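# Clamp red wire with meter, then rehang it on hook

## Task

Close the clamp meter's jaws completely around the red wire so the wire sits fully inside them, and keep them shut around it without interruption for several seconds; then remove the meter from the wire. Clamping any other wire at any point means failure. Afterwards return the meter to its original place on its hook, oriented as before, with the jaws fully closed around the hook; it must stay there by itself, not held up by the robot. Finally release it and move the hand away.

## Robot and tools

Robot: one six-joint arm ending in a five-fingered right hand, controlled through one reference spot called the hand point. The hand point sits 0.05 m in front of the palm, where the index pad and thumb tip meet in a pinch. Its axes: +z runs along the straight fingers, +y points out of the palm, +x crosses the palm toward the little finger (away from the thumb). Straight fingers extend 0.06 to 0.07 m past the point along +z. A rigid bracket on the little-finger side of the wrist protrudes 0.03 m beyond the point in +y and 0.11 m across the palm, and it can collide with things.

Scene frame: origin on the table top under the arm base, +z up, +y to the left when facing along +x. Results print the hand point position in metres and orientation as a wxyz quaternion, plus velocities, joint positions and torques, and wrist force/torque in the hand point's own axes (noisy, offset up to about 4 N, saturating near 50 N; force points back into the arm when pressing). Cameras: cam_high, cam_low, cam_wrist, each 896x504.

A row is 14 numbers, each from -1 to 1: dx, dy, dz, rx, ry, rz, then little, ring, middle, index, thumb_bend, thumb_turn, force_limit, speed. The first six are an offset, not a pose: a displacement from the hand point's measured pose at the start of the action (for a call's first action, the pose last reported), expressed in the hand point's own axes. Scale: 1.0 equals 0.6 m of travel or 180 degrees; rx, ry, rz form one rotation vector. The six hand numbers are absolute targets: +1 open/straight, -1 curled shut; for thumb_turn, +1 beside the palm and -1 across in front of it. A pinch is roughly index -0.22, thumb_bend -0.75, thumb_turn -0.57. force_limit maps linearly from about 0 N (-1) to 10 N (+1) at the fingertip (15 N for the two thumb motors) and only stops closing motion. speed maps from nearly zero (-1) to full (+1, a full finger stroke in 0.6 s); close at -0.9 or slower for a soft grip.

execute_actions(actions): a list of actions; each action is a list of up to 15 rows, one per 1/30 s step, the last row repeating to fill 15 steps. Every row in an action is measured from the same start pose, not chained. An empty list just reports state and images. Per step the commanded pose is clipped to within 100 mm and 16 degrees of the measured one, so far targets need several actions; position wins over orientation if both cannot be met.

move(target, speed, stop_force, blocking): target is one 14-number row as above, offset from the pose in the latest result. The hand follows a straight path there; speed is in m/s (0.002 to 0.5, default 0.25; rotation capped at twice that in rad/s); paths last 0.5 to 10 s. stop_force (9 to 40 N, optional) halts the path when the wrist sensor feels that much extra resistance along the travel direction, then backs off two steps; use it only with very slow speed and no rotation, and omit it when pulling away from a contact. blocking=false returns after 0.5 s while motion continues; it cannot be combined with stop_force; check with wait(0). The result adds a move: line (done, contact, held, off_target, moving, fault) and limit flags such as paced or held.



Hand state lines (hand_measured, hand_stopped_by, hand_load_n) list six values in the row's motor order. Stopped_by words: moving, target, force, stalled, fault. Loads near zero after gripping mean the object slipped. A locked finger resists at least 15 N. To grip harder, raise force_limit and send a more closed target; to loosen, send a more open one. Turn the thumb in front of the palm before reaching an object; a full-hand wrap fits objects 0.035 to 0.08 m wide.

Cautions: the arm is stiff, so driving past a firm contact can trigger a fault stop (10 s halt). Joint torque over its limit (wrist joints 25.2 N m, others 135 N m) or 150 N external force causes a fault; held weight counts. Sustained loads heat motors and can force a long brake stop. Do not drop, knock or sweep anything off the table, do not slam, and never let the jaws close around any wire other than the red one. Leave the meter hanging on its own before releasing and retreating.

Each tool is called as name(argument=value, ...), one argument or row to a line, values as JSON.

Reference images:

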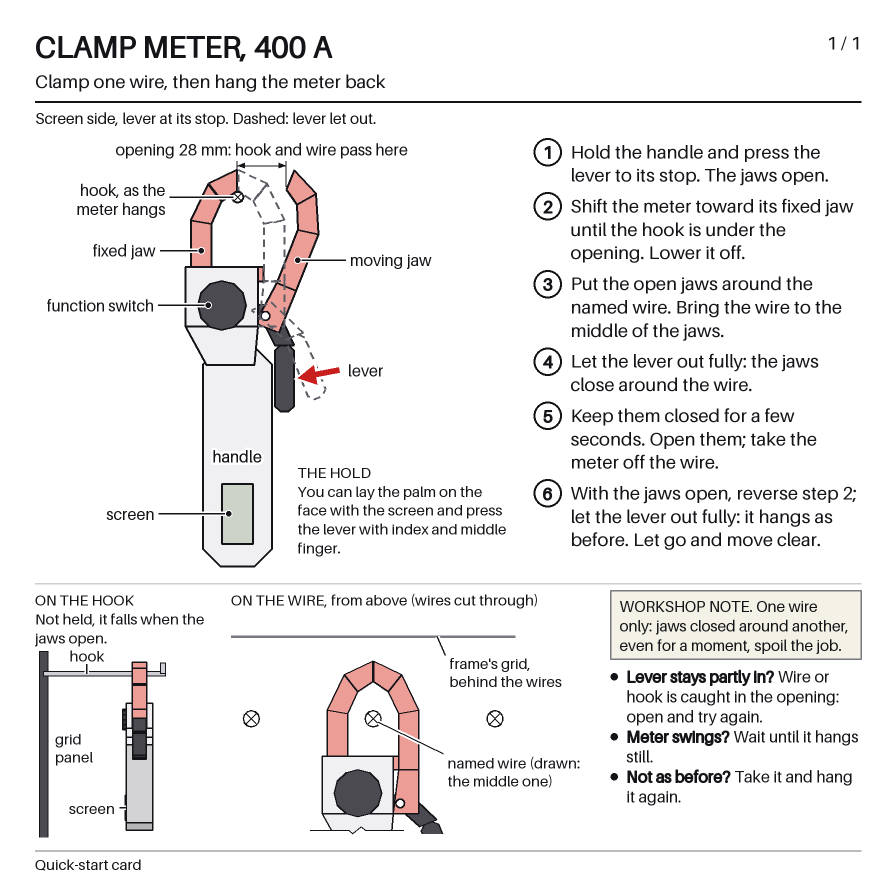

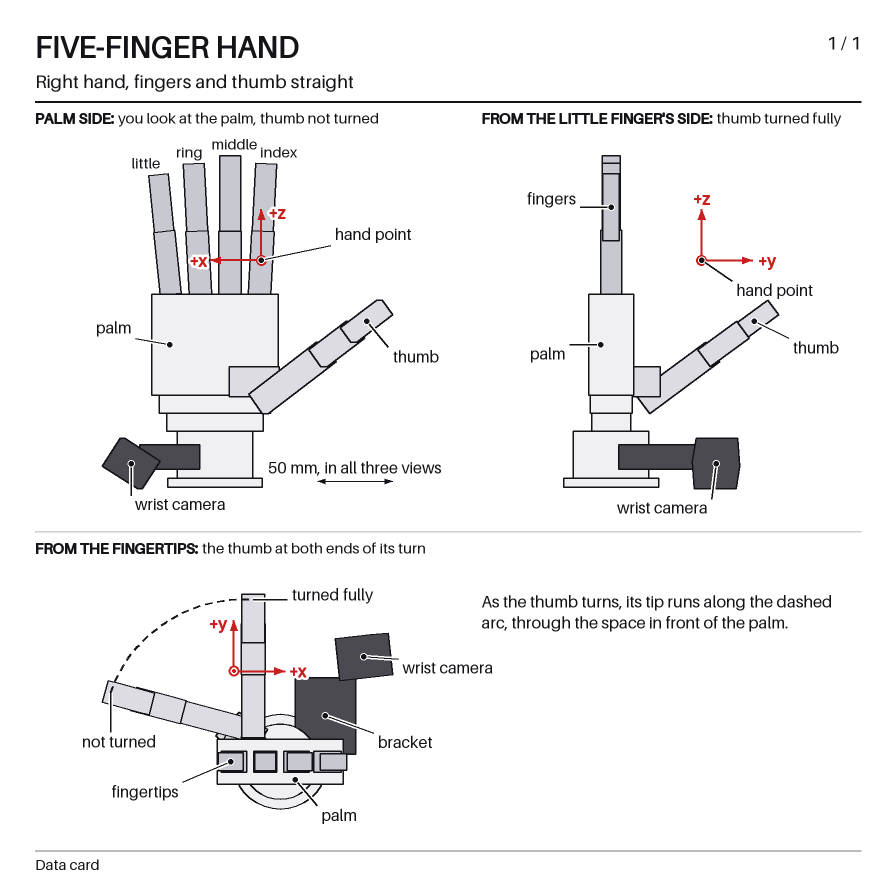

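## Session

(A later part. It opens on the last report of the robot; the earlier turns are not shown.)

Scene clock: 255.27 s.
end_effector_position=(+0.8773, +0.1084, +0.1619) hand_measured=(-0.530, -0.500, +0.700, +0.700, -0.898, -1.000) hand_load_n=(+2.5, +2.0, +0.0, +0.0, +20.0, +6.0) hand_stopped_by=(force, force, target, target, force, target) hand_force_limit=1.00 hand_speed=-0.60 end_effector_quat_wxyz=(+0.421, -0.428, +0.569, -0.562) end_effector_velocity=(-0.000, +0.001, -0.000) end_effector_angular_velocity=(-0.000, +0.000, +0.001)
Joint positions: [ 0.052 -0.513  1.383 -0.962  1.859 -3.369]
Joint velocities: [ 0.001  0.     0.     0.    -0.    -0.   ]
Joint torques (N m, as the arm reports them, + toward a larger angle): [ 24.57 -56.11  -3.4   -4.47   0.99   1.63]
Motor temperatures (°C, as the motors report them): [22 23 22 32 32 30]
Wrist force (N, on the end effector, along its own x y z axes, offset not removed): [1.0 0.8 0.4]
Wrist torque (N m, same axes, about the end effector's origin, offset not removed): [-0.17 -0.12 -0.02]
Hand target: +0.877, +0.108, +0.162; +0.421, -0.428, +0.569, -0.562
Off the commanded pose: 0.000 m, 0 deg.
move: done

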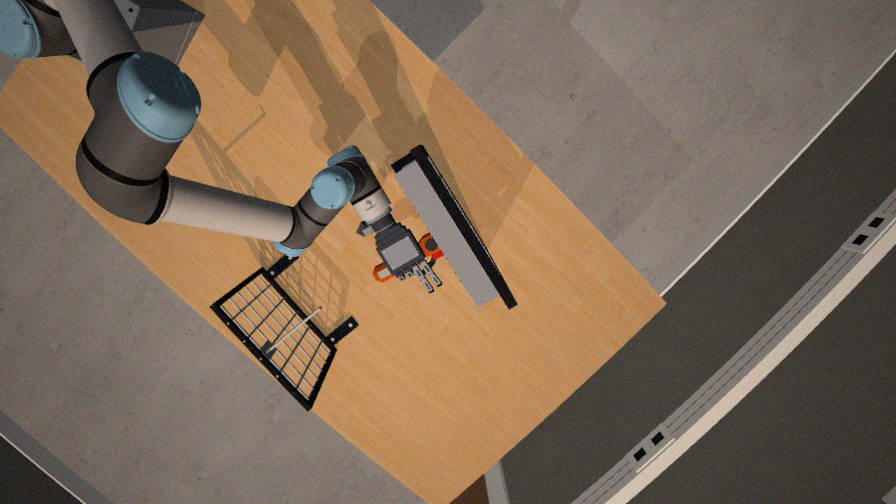

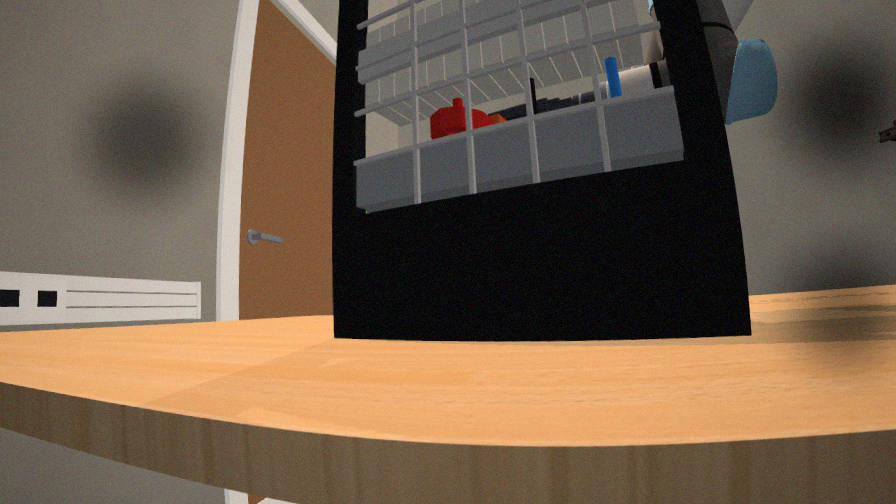

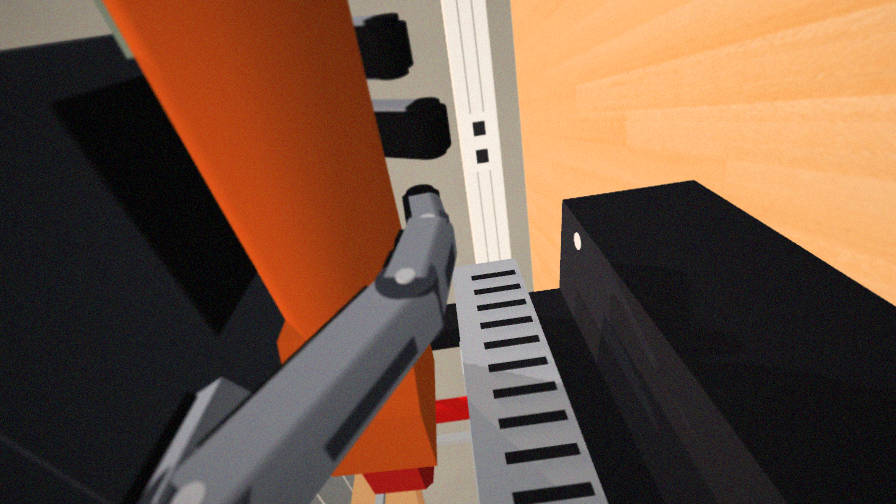

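wait(
  seconds=4,
)

move(
  target=[0,0,0,0,0,0,-0.95,-0.95,-1,-1,-1,-1,1,-0.7],
)

move(
  target=[0,0,-0.023,0,0,0,-0.95,-0.95,-1,-1,-1,-1,1,-0.7],
  speed=0.01,
)

move(
  target=[0.117,0,0,0,0,0,-0.95,-0.95,-1,-1,-1,-1,1,-0.7],
  speed=0.015,
  stop_force=9,
)

Scene clock: 270.33 s.
end_effector_position=(+0.8773, +0.1084, +0.1619) hand_measured=(-0.530, -0.500, +0.700, +0.700, -0.898, -1.000) hand_load_n=(+2.5, +2.0, +0.0, +0.0, +20.0, +6.0) hand_stopped_by=(force, force, target, target, force, target) hand_force_limit=1.00 hand_speed=-0.60 end_effector_quat_wxyz=(+0.421, -0.428, +0.569, -0.562) end_effector_velocity=(-0.000, -0.000, -0.001) end_effector_angular_velocity=(+0.000, +0.001, -0.001)
Joint positions: [ 0.052 -0.513  1.383 -0.962  1.859 -3.369]
Joint velocities: [-0.    -0.     0.001  0.     0.001 -0.   ]
Joint torques (N m, as the arm reports them, + toward a larger angle): [ 24.11 -55.95  -4.02  -4.26   0.86  -2.18]
Motor temperatures (°C, as the motors report them): [22 23 22 32 32 30]
Wrist force (N, on the end effector, along its own x y z axes, offset not removed): [0.3 -0.3 -2.0]
Wrist torque (N m, same axes, about the end effector's origin, offset not removed): [-0.13 0.09 0.09]
Hand target: +0.877, +0.108, +0.162; +0.421, -0.428, +0.569, -0.562
Off the commanded pose: 0.000 m, 0 deg.
wait: 4.00 s; at rest from the start

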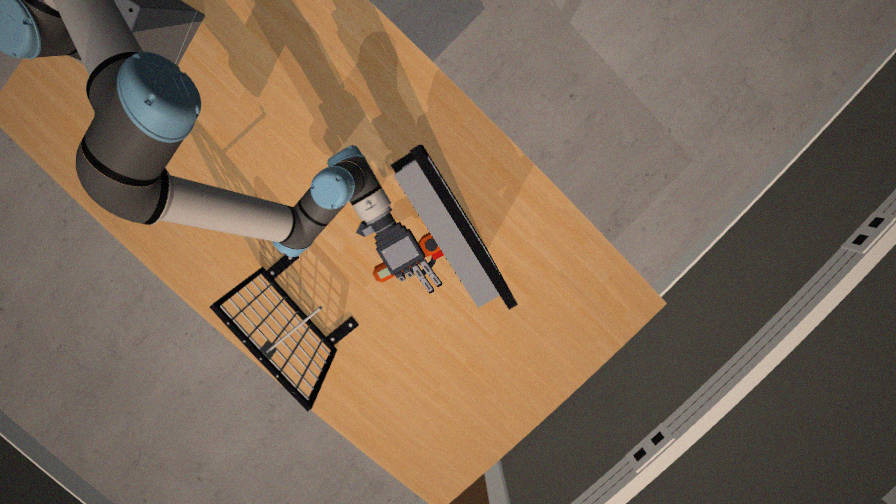

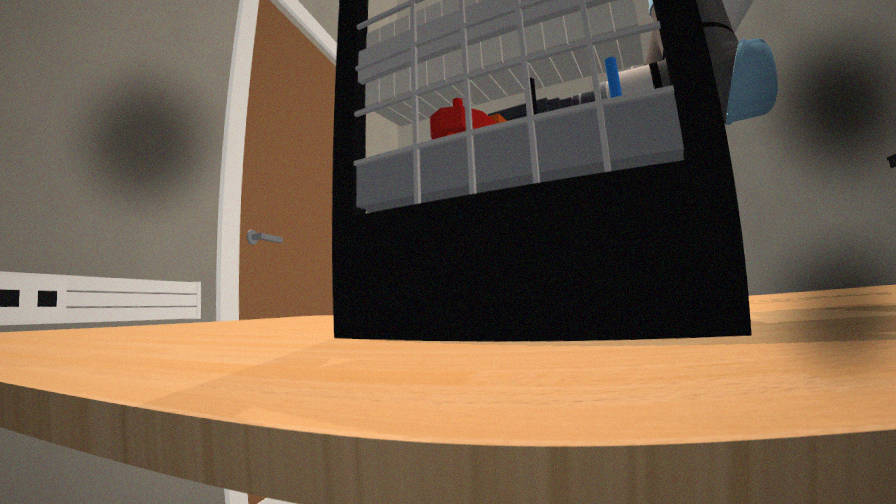

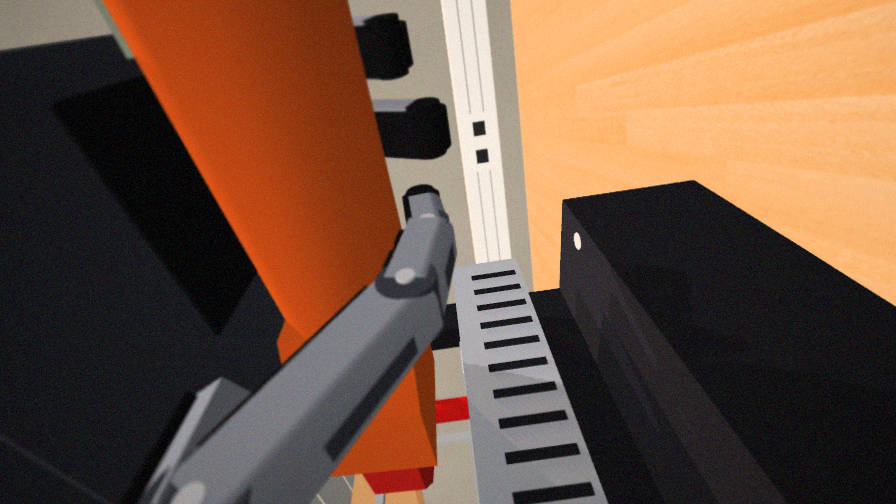

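Scene clock: 272.43 s.
end_effector_position=(+0.8773, +0.1084, +0.1619) hand_measured=(-0.530, -0.500, -0.210, -0.146, -0.898, -1.000) hand_load_n=(+1.5, +0.5, +10.0, +3.0, +21.0, +6.0) hand_stopped_by=(force, force, force, force, force, target) hand_force_limit=1.00 hand_speed=-0.70 end_effector_quat_wxyz=(+0.421, -0.428, +0.569, -0.562) end_effector_velocity=(+0.000, +0.001, +0.000) end_effector_angular_velocity=(-0.000, -0.001, +0.001)
Joint positions: [ 0.052 -0.513  1.383 -0.962  1.859 -3.369]
Joint velocities: [ 0.     0.    -0.001  0.    -0.001 -0.   ]
Joint torques (N m, as the arm reports them, + toward a larger angle): [ 23.97 -55.78  -3.87  -4.31   0.77  -1.94]
Motor temperatures (°C, as the motors report them): [22 23 22 32 32 30]
Wrist force (N, on the end effector, along its own x y z axes, offset not removed): [3.3 -0.2 -1.7]
Wrist torque (N m, same axes, about the end effector's origin, offset not removed): [-0.15 -0.36 0.23]
Hand target: +0.877, +0.108, +0.162; +0.421, -0.428, +0.569, -0.562
Off the commanded pose: 0.000 m, 0 deg.
move: done

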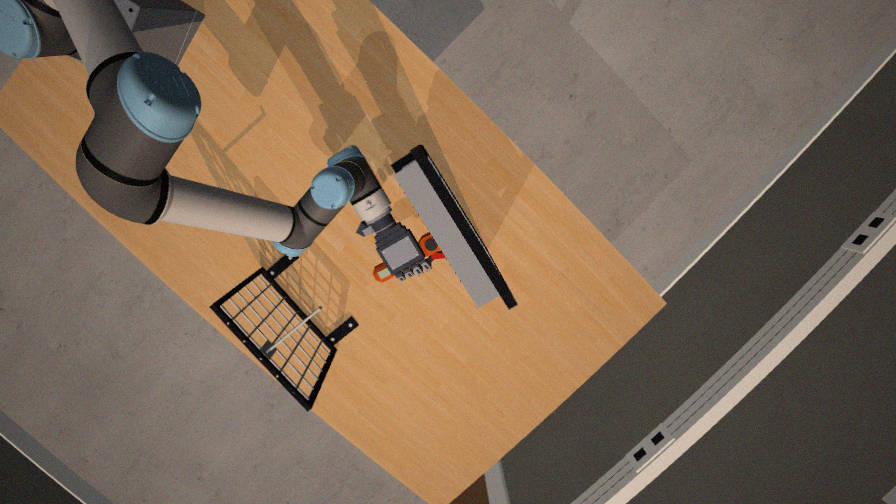

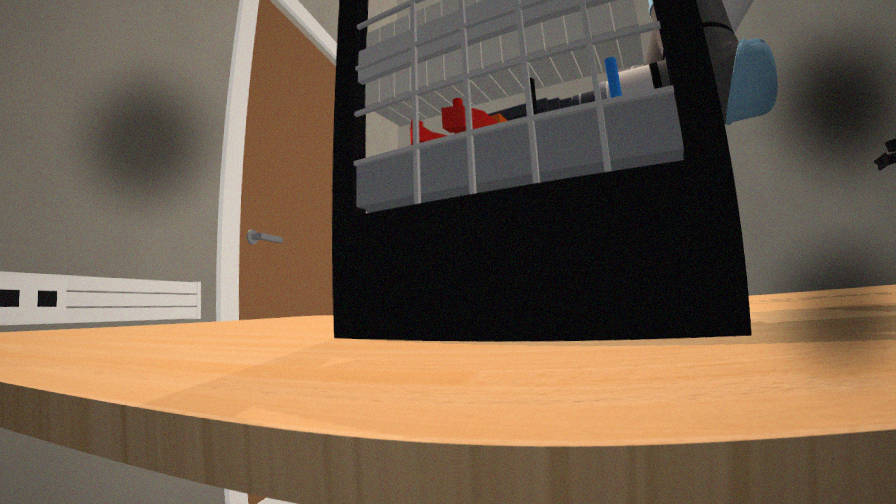

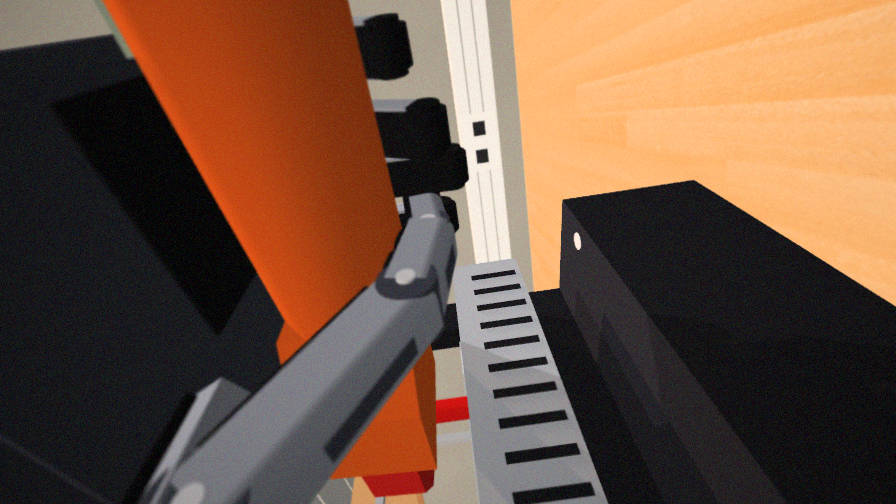

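Scene clock: 274.03 s.
end_effector_position=(+0.8643, +0.1121, +0.1621) hand_measured=(-0.530, -0.500, -0.210, -0.146, -0.898, -1.000) hand_load_n=(+1.5, +0.5, +10.0, +3.0, +21.0, +6.0) hand_stopped_by=(force, force, force, force, force, target) hand_force_limit=1.00 hand_speed=-0.70 end_effector_quat_wxyz=(+0.421, -0.428, +0.569, -0.562) end_effector_velocity=(-0.003, +0.003, +0.001) end_effector_angular_velocity=(+0.000, -0.001, +0.002)
Joint positions: [ 0.058 -0.529  1.427 -0.991  1.865 -3.37 ]
Joint velocities: [ 0.003 -0.004  0.009 -0.006  0.001 -0.   ]
Joint torques (N m, as the arm reports them, + toward a larger angle): [ 24.39 -55.61  -2.5   -4.62   1.06  -2.1 ]
Motor temperatures (°C, as the motors report them): [22 23 22 32 32 30]
Wrist force (N, on the end effector, along its own x y z axes, offset not removed): [-0.4 3.5 -2.0]
Wrist torque (N m, same axes, about the end effector's origin, offset not removed): [0.47 0.21 0.14]
Hand target: +0.864, +0.112, +0.162; +0.421, -0.428, +0.569, -0.562
Off the commanded pose: 0.000 m, 0 deg.
move: done

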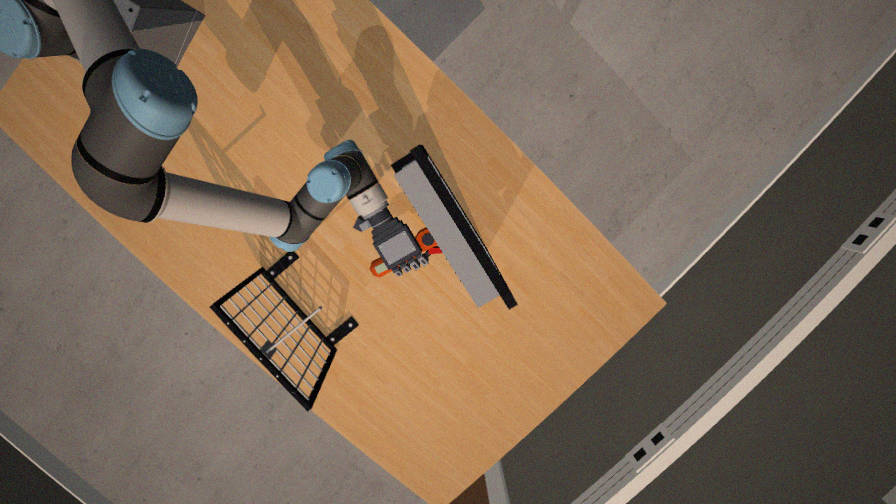

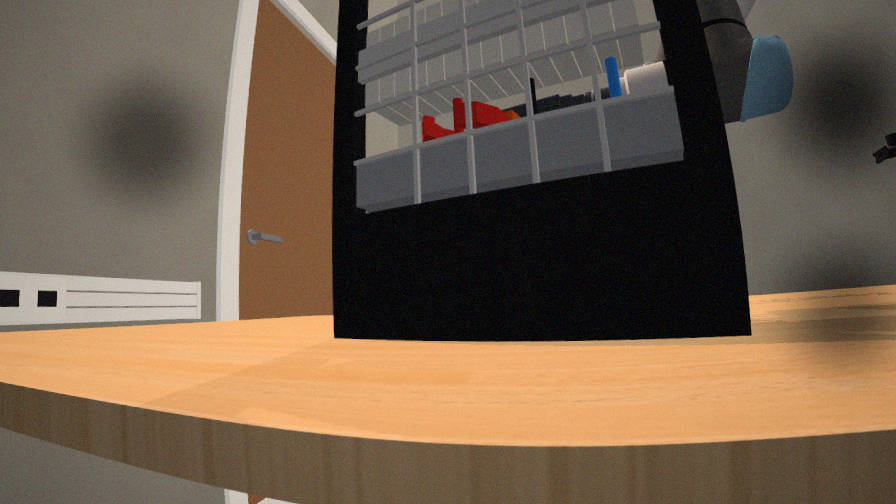

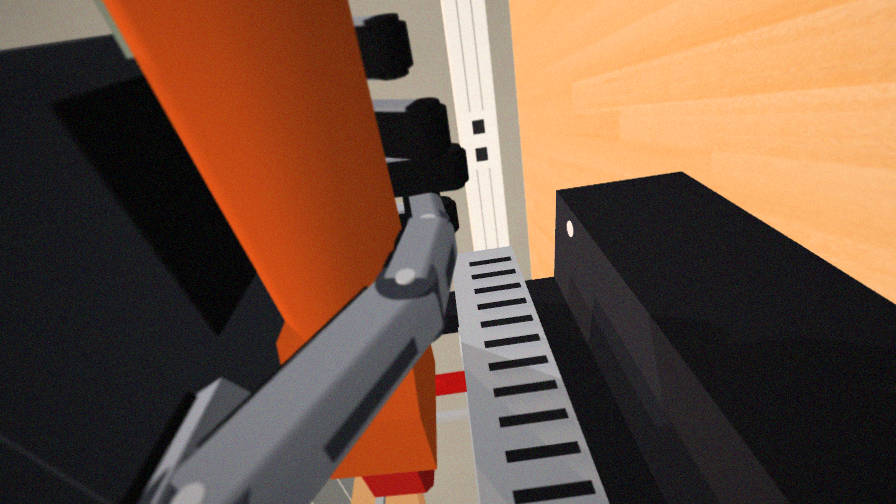

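Scene clock: 278.97 s.
end_effector_position=(+0.8449, +0.0450, +0.1623) hand_measured=(-0.530, -0.500, -0.210, -0.146, -0.898, -1.000) hand_load_n=(+1.5, +0.5, +10.0, +3.0, +21.0, +6.0) hand_stopped_by=(force, force, force, force, force, target) hand_force_limit=1.00 hand_speed=-0.70 end_effector_quat_wxyz=(+0.421, -0.428, +0.569, -0.562) end_effector_velocity=(-0.001, -0.003, -0.001) end_effector_angular_velocity=(-0.000, +0.000, +0.000)
Joint positions: [-0.052 -0.601  1.549 -1.039  1.756 -3.36 ]
Joint velocities: [-0.005 -0.002  0.005 -0.002 -0.005  0.   ]
Joint torques (N m, as the arm reports them, + toward a larger angle): [  3.14 -53.02  -2.37  -4.44  -1.99   2.34]
Motor temperatures (°C, as the motors report them): [22 23 22 32 32 30]
Wrist force (N, on the end effector, along its own x y z axes, offset not removed): [-0.8 3.7 -0.5]
Wrist torque (N m, same axes, about the end effector's origin, offset not removed): [0.37 0.20 0.08]
Hand target: +0.845, +0.045, +0.162; +0.421, -0.428, +0.569, -0.562
Off the commanded pose: 0.000 m, 0 deg.
move: done

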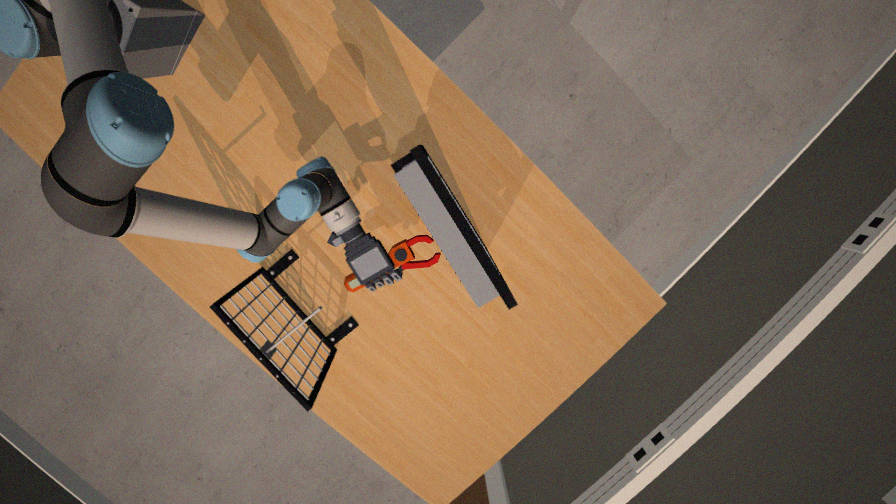

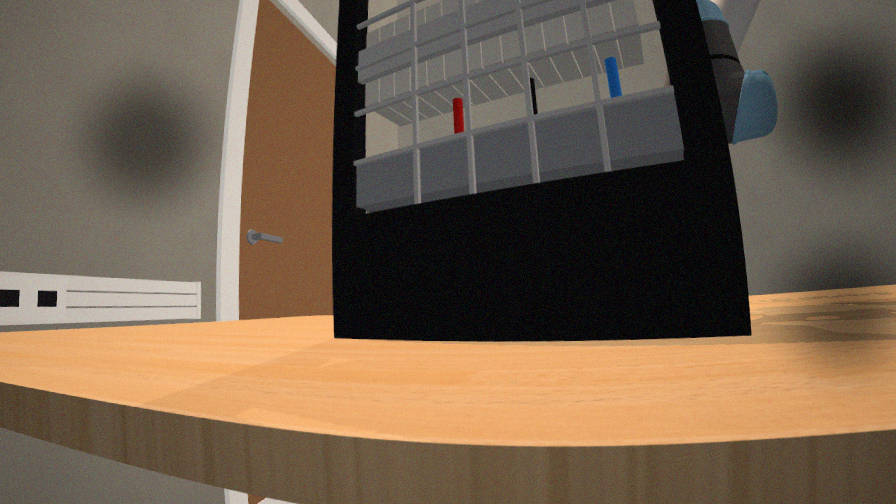

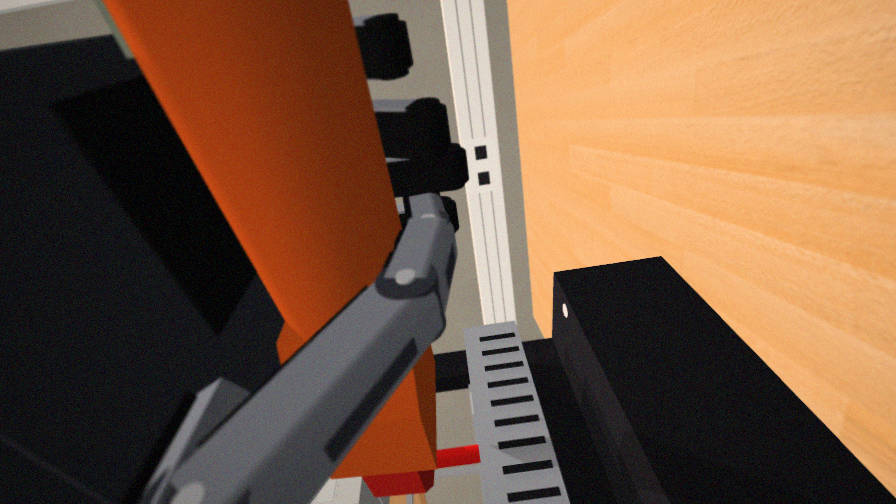

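move(
  target=[0.124,-0.04,-0.075,0,-0.055,0,-0.95,-0.95,-1,-1,-1,-1,1,-0.7],
  speed=0.08,
)

move(
  target=[0,0,0,0,0,0.5,-0.95,-0.95,-1,-1,-1,-1,1,-0.7],
  speed=0.2,
)

move(
  target=[0,-0.131,0,0,0,0,-0.95,-0.95,-1,-1,-1,-1,1,-0.7],
  speed=0.05,
)

move(
  target=[-0.061,0,0,0,0,0,-0.95,-0.95,-1,-1,-1,-1,1,-0.7],
  speed=0.015,
  stop_force=9,
)

zoom_image(
  camera="cam_high",
  region=[230, 220, 390, 380],
)

Scene clock: 295.70 s.
end_effector_position=(+0.7816, -0.0138, +0.1870) hand_measured=(-0.530, -0.500, -0.210, -0.146, -0.898, -1.000) hand_load_n=(+1.5, +0.5, +10.0, +3.0, +21.0, +6.0) hand_stopped_by=(force, force, force, force, force, target) hand_force_limit=1.00 hand_speed=-0.70 end_effector_quat_wxyz=(+0.468, -0.475, +0.531, -0.523) end_effector_velocity=(-0.002, -0.003, +0.001) end_effector_angular_velocity=(-0.000, -0.001, +0.004)
Joint positions: [-0.243 -0.781  1.8   -1.073  1.397 -3.346]
Joint velocities: [-0.007 -0.006  0.007 -0.001 -0.011  0.   ]
Joint torques (N m, as the arm reports them, + toward a larger angle): [  0.97 -47.1    0.49  -4.22  -2.05   2.54]
Motor temperatures (°C, as the motors report them): [22 24 22 32 32 30]
Wrist force (N, on the end effector, along its own x y z axes, offset not removed): [0.5 -1.6 -2.5]
Wrist torque (N m, same axes, about the end effector's origin, offset not removed): [-0.29 0.05 -0.05]
Hand target: +0.781, -0.014, +0.187; +0.468, -0.475, +0.531, -0.523
Off the commanded pose: 0.000 m, 0 deg.
move: done

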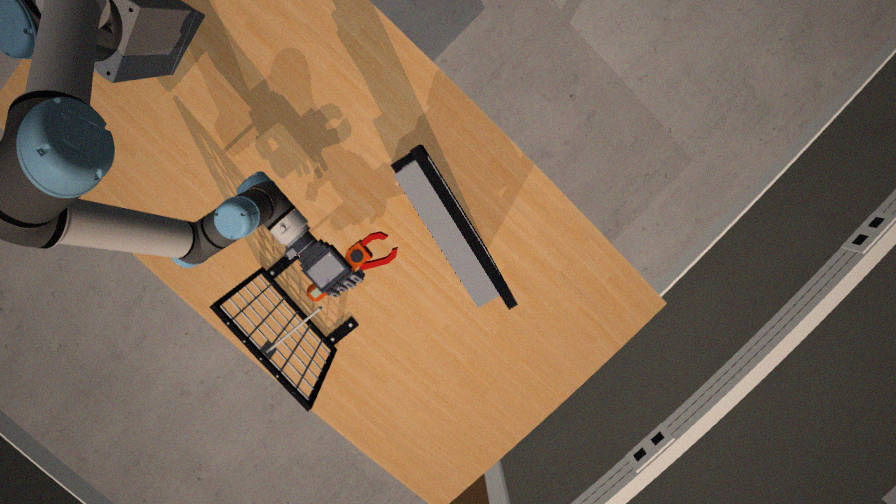

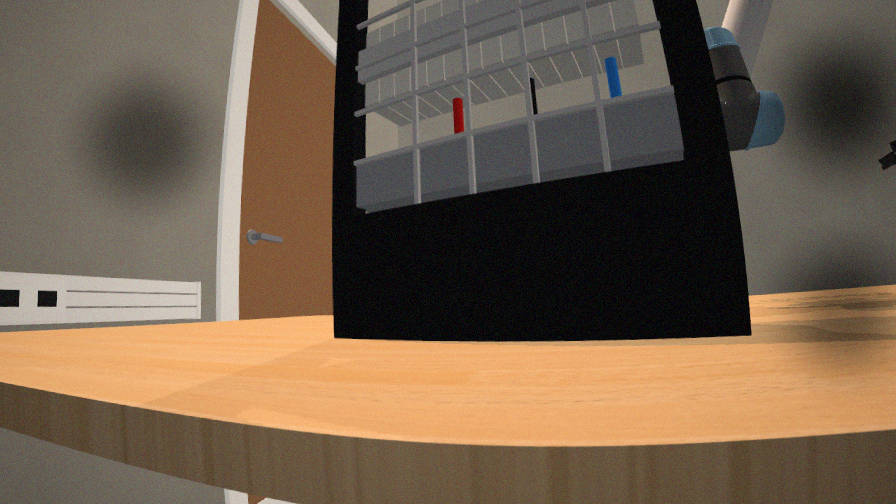

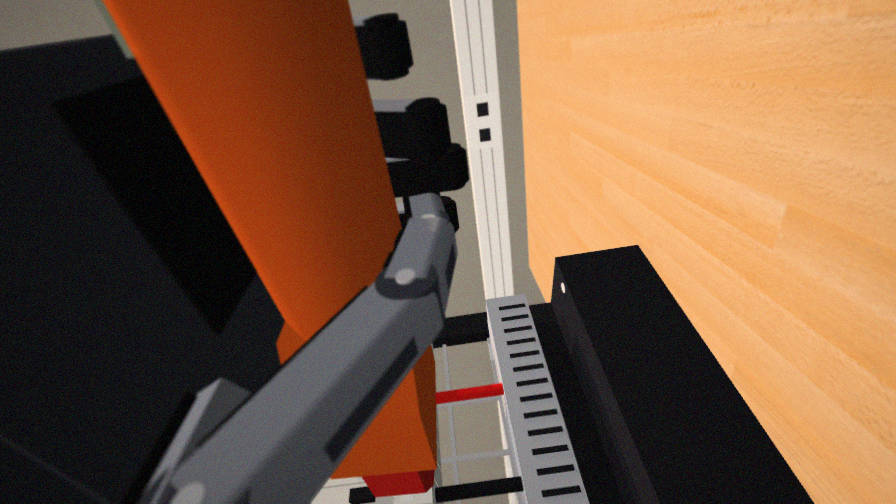

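Scene clock: 300.13 s.
end_effector_position=(+0.7816, -0.0139, +0.1870) hand_measured=(-0.530, -0.500, -0.210, -0.146, -0.898, -1.000) hand_load_n=(+1.5, +0.5, +10.0, +3.0, +21.0, +5.5) hand_stopped_by=(force, force, force, force, force, target) hand_force_limit=1.00 hand_speed=-0.70 end_effector_quat_wxyz=(+0.701, +0.039, +0.711, -0.039) end_effector_velocity=(+0.000, -0.000, +0.000) end_effector_angular_velocity=(+0.014, -0.003, -0.001)
Joint positions: [-0.333 -0.603  1.753 -1.205  1.308 -1.772]
Joint velocities: [ 0.     0.002 -0.001 -0.002  0.001  0.015]
Joint torques (N m, as the arm reports them, + toward a larger angle): [ 22.42 -37.38 -21.71  -4.2    0.85   2.81]
Motor temperatures (°C, as the motors report them): [22 24 22 32 32 30]
Wrist force (N, on the end effector, along its own x y z axes, offset not removed): [1.6 -1.0 3.9]
Wrist torque (N m, same axes, about the end effector's origin, offset not removed): [-0.40 -0.11 -0.26]
Hand target: +0.782, -0.014, +0.187; +0.701, +0.039, +0.711, -0.039
Off the commanded pose: 0.000 m, 0 deg.
move: done

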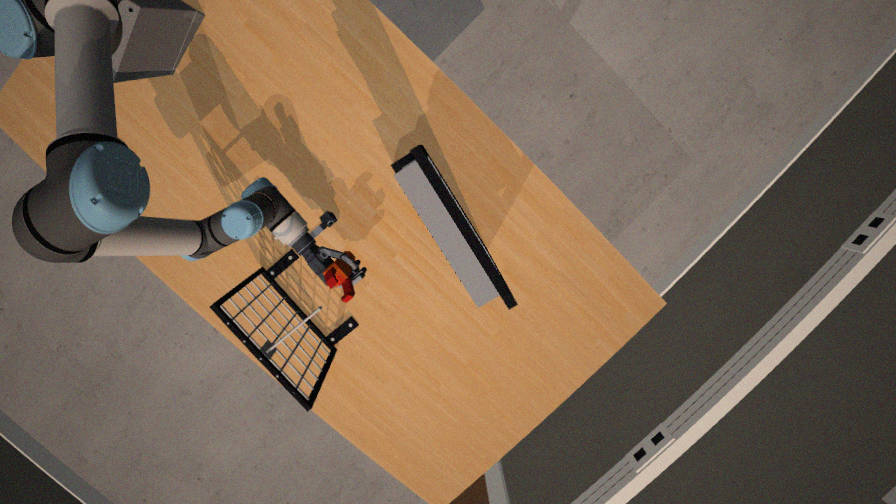

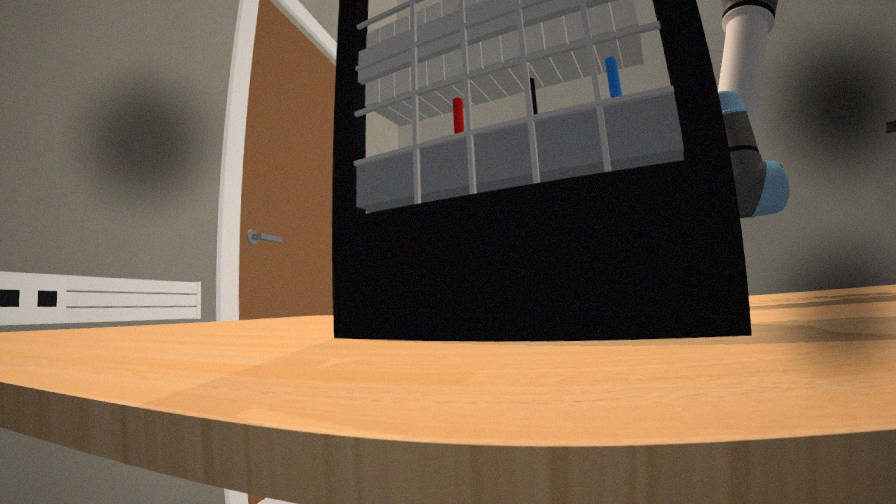

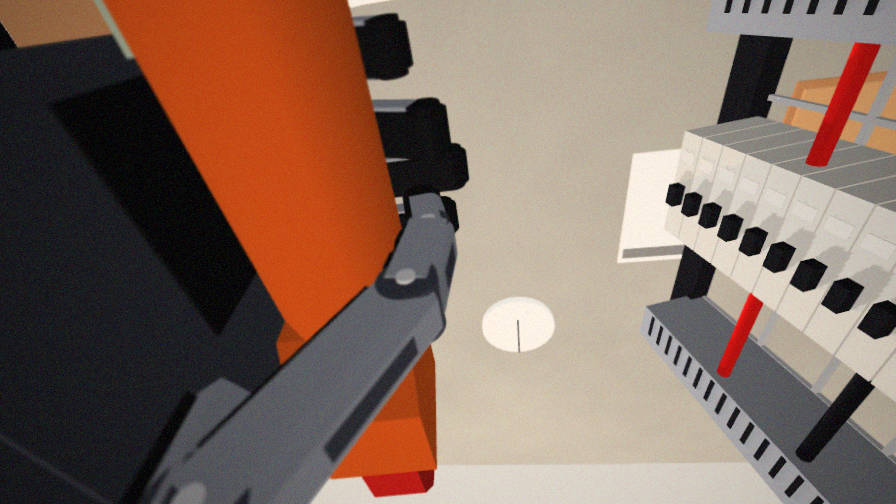

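Scene clock: 302.10 s.
end_effector_position=(+0.7730, -0.0917, +0.1872) hand_measured=(-0.530, -0.500, -0.210, -0.146, -0.898, -1.000) hand_load_n=(+1.5, +0.5, +10.0, +3.0, +21.0, +5.5) hand_stopped_by=(force, force, force, force, force, target) hand_force_limit=1.00 hand_speed=-0.70 end_effector_quat_wxyz=(+0.701, +0.039, +0.711, -0.039) end_effector_velocity=(-0.000, -0.003, +0.000) end_effector_angular_velocity=(+0.000, +0.000, -0.001)
Joint positions: [-0.473 -0.634  1.747 -1.171  1.168 -1.764]
Joint velocities: [-0.004 -0.001 -0.001  0.002 -0.003  0.   ]
Joint torques (N m, as the arm reports them, + toward a larger angle): [  1.71 -49.93 -21.67   0.69  -1.95   2.61]
Motor temperatures (°C, as the motors report them): [22 24 22 32 32 30]
Wrist force (N, on the end effector, along its own x y z axes, offset not removed): [0.5 -0.2 0.9]
Wrist torque (N m, same axes, about the end effector's origin, offset not removed): [-0.08 0.15 -0.19]
Hand target: +0.773, -0.092, +0.187; +0.701, +0.039, +0.711, -0.039
Off the commanded pose: 0.000 m, 0 deg.
move: done

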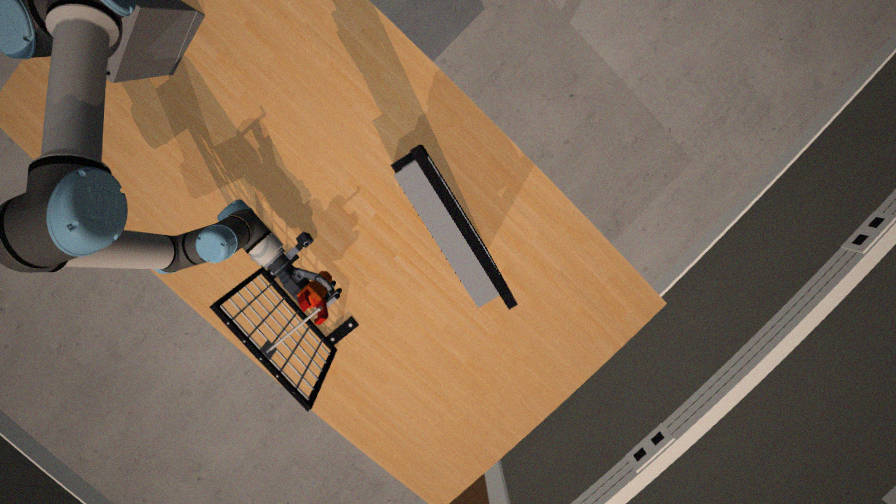

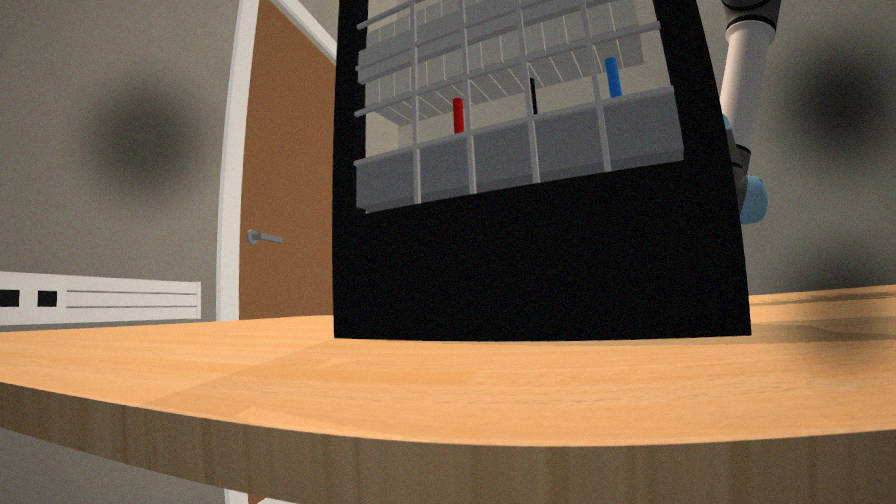

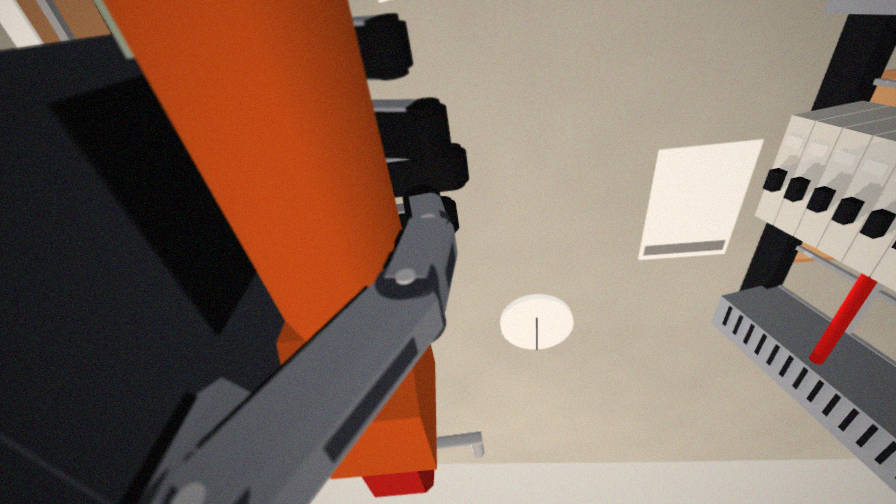

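Scene clock: 304.80 s.
end_effector_position=(+0.7736, -0.0917, +0.2234) hand_measured=(-0.530, -0.500, -0.210, -0.146, -0.898, -1.000) hand_load_n=(+1.5, +0.5, +10.0, +3.0, +21.0, +5.5) hand_stopped_by=(force, force, force, force, force, target) hand_force_limit=1.00 hand_speed=-0.70 end_effector_quat_wxyz=(+0.701, +0.039, +0.711, -0.039) end_effector_velocity=(+0.000, -0.001, +0.003) end_effector_angular_velocity=(-0.000, +0.000, -0.002)
Joint positions: [-0.46  -0.712  1.775 -1.12   1.18  -1.764]
Joint velocities: [-0.    -0.007  0.002  0.005  0.002 -0.   ]
Joint torques (N m, as the arm reports them, + toward a larger angle): [ 21.29 -49.3    2.96   0.68   0.92  -2.12]
Motor temperatures (°C, as the motors report them): [22 24 22 32 32 30]
Wrist force (N, on the end effector, along its own x y z axes, offset not removed): [3.1 -2.3 0.9]
Wrist torque (N m, same axes, about the end effector's origin, offset not removed): [-0.51 -0.05 -0.05]
Hand target: +0.774, -0.092, +0.224; +0.701, +0.039, +0.711, -0.039
Off the commanded pose: 0.000 m, 0 deg.
move: done

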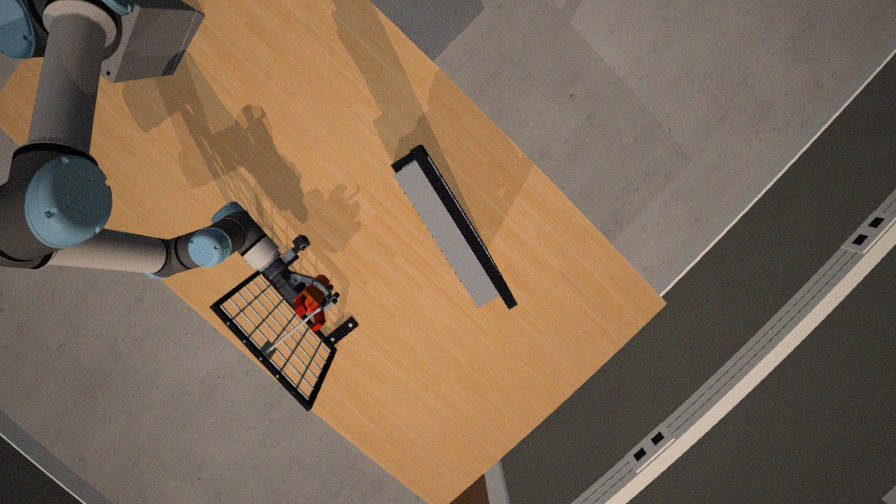

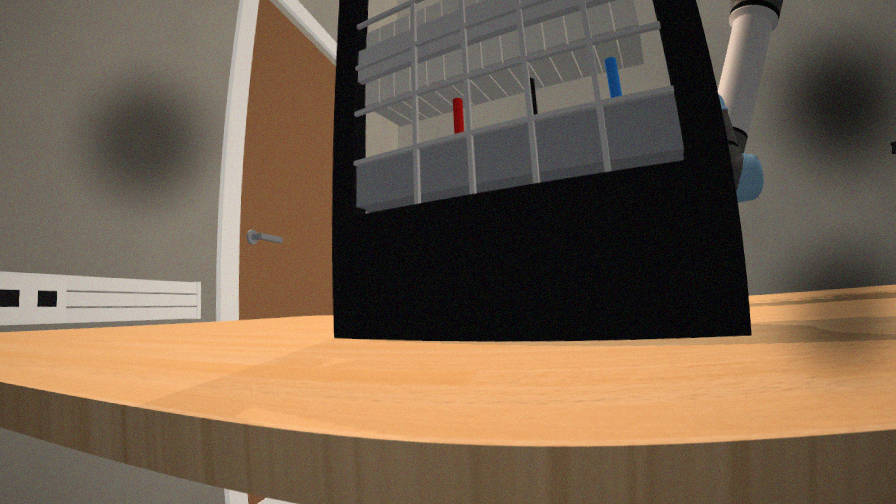

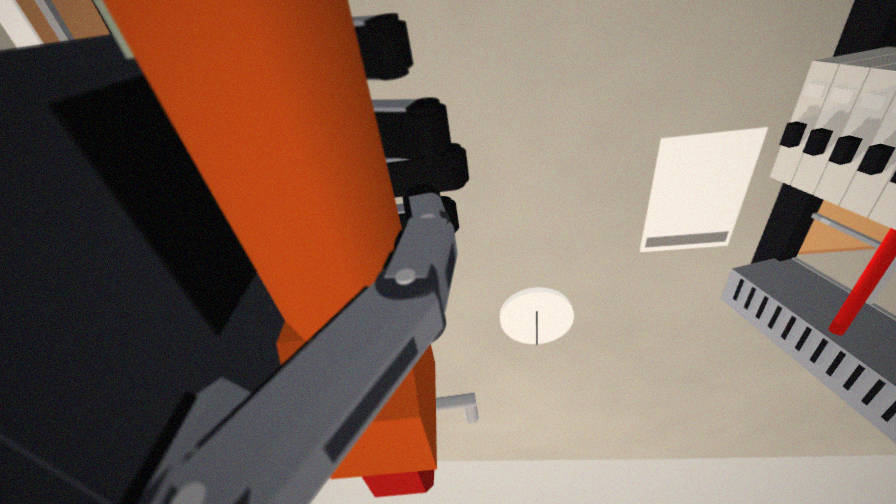

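Region (230, 220, 390, 380) of cam_high's 896x504 image, scaled by 3.150, with more detail than that image has.

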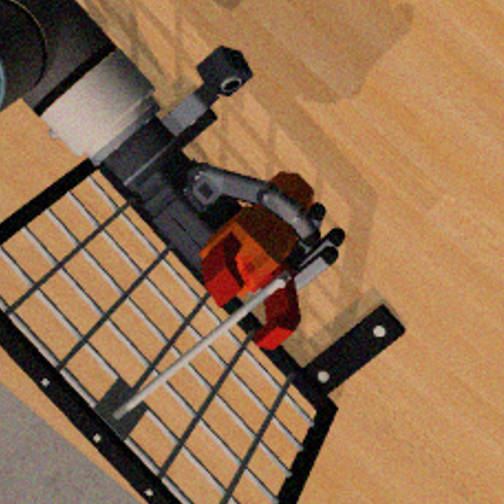

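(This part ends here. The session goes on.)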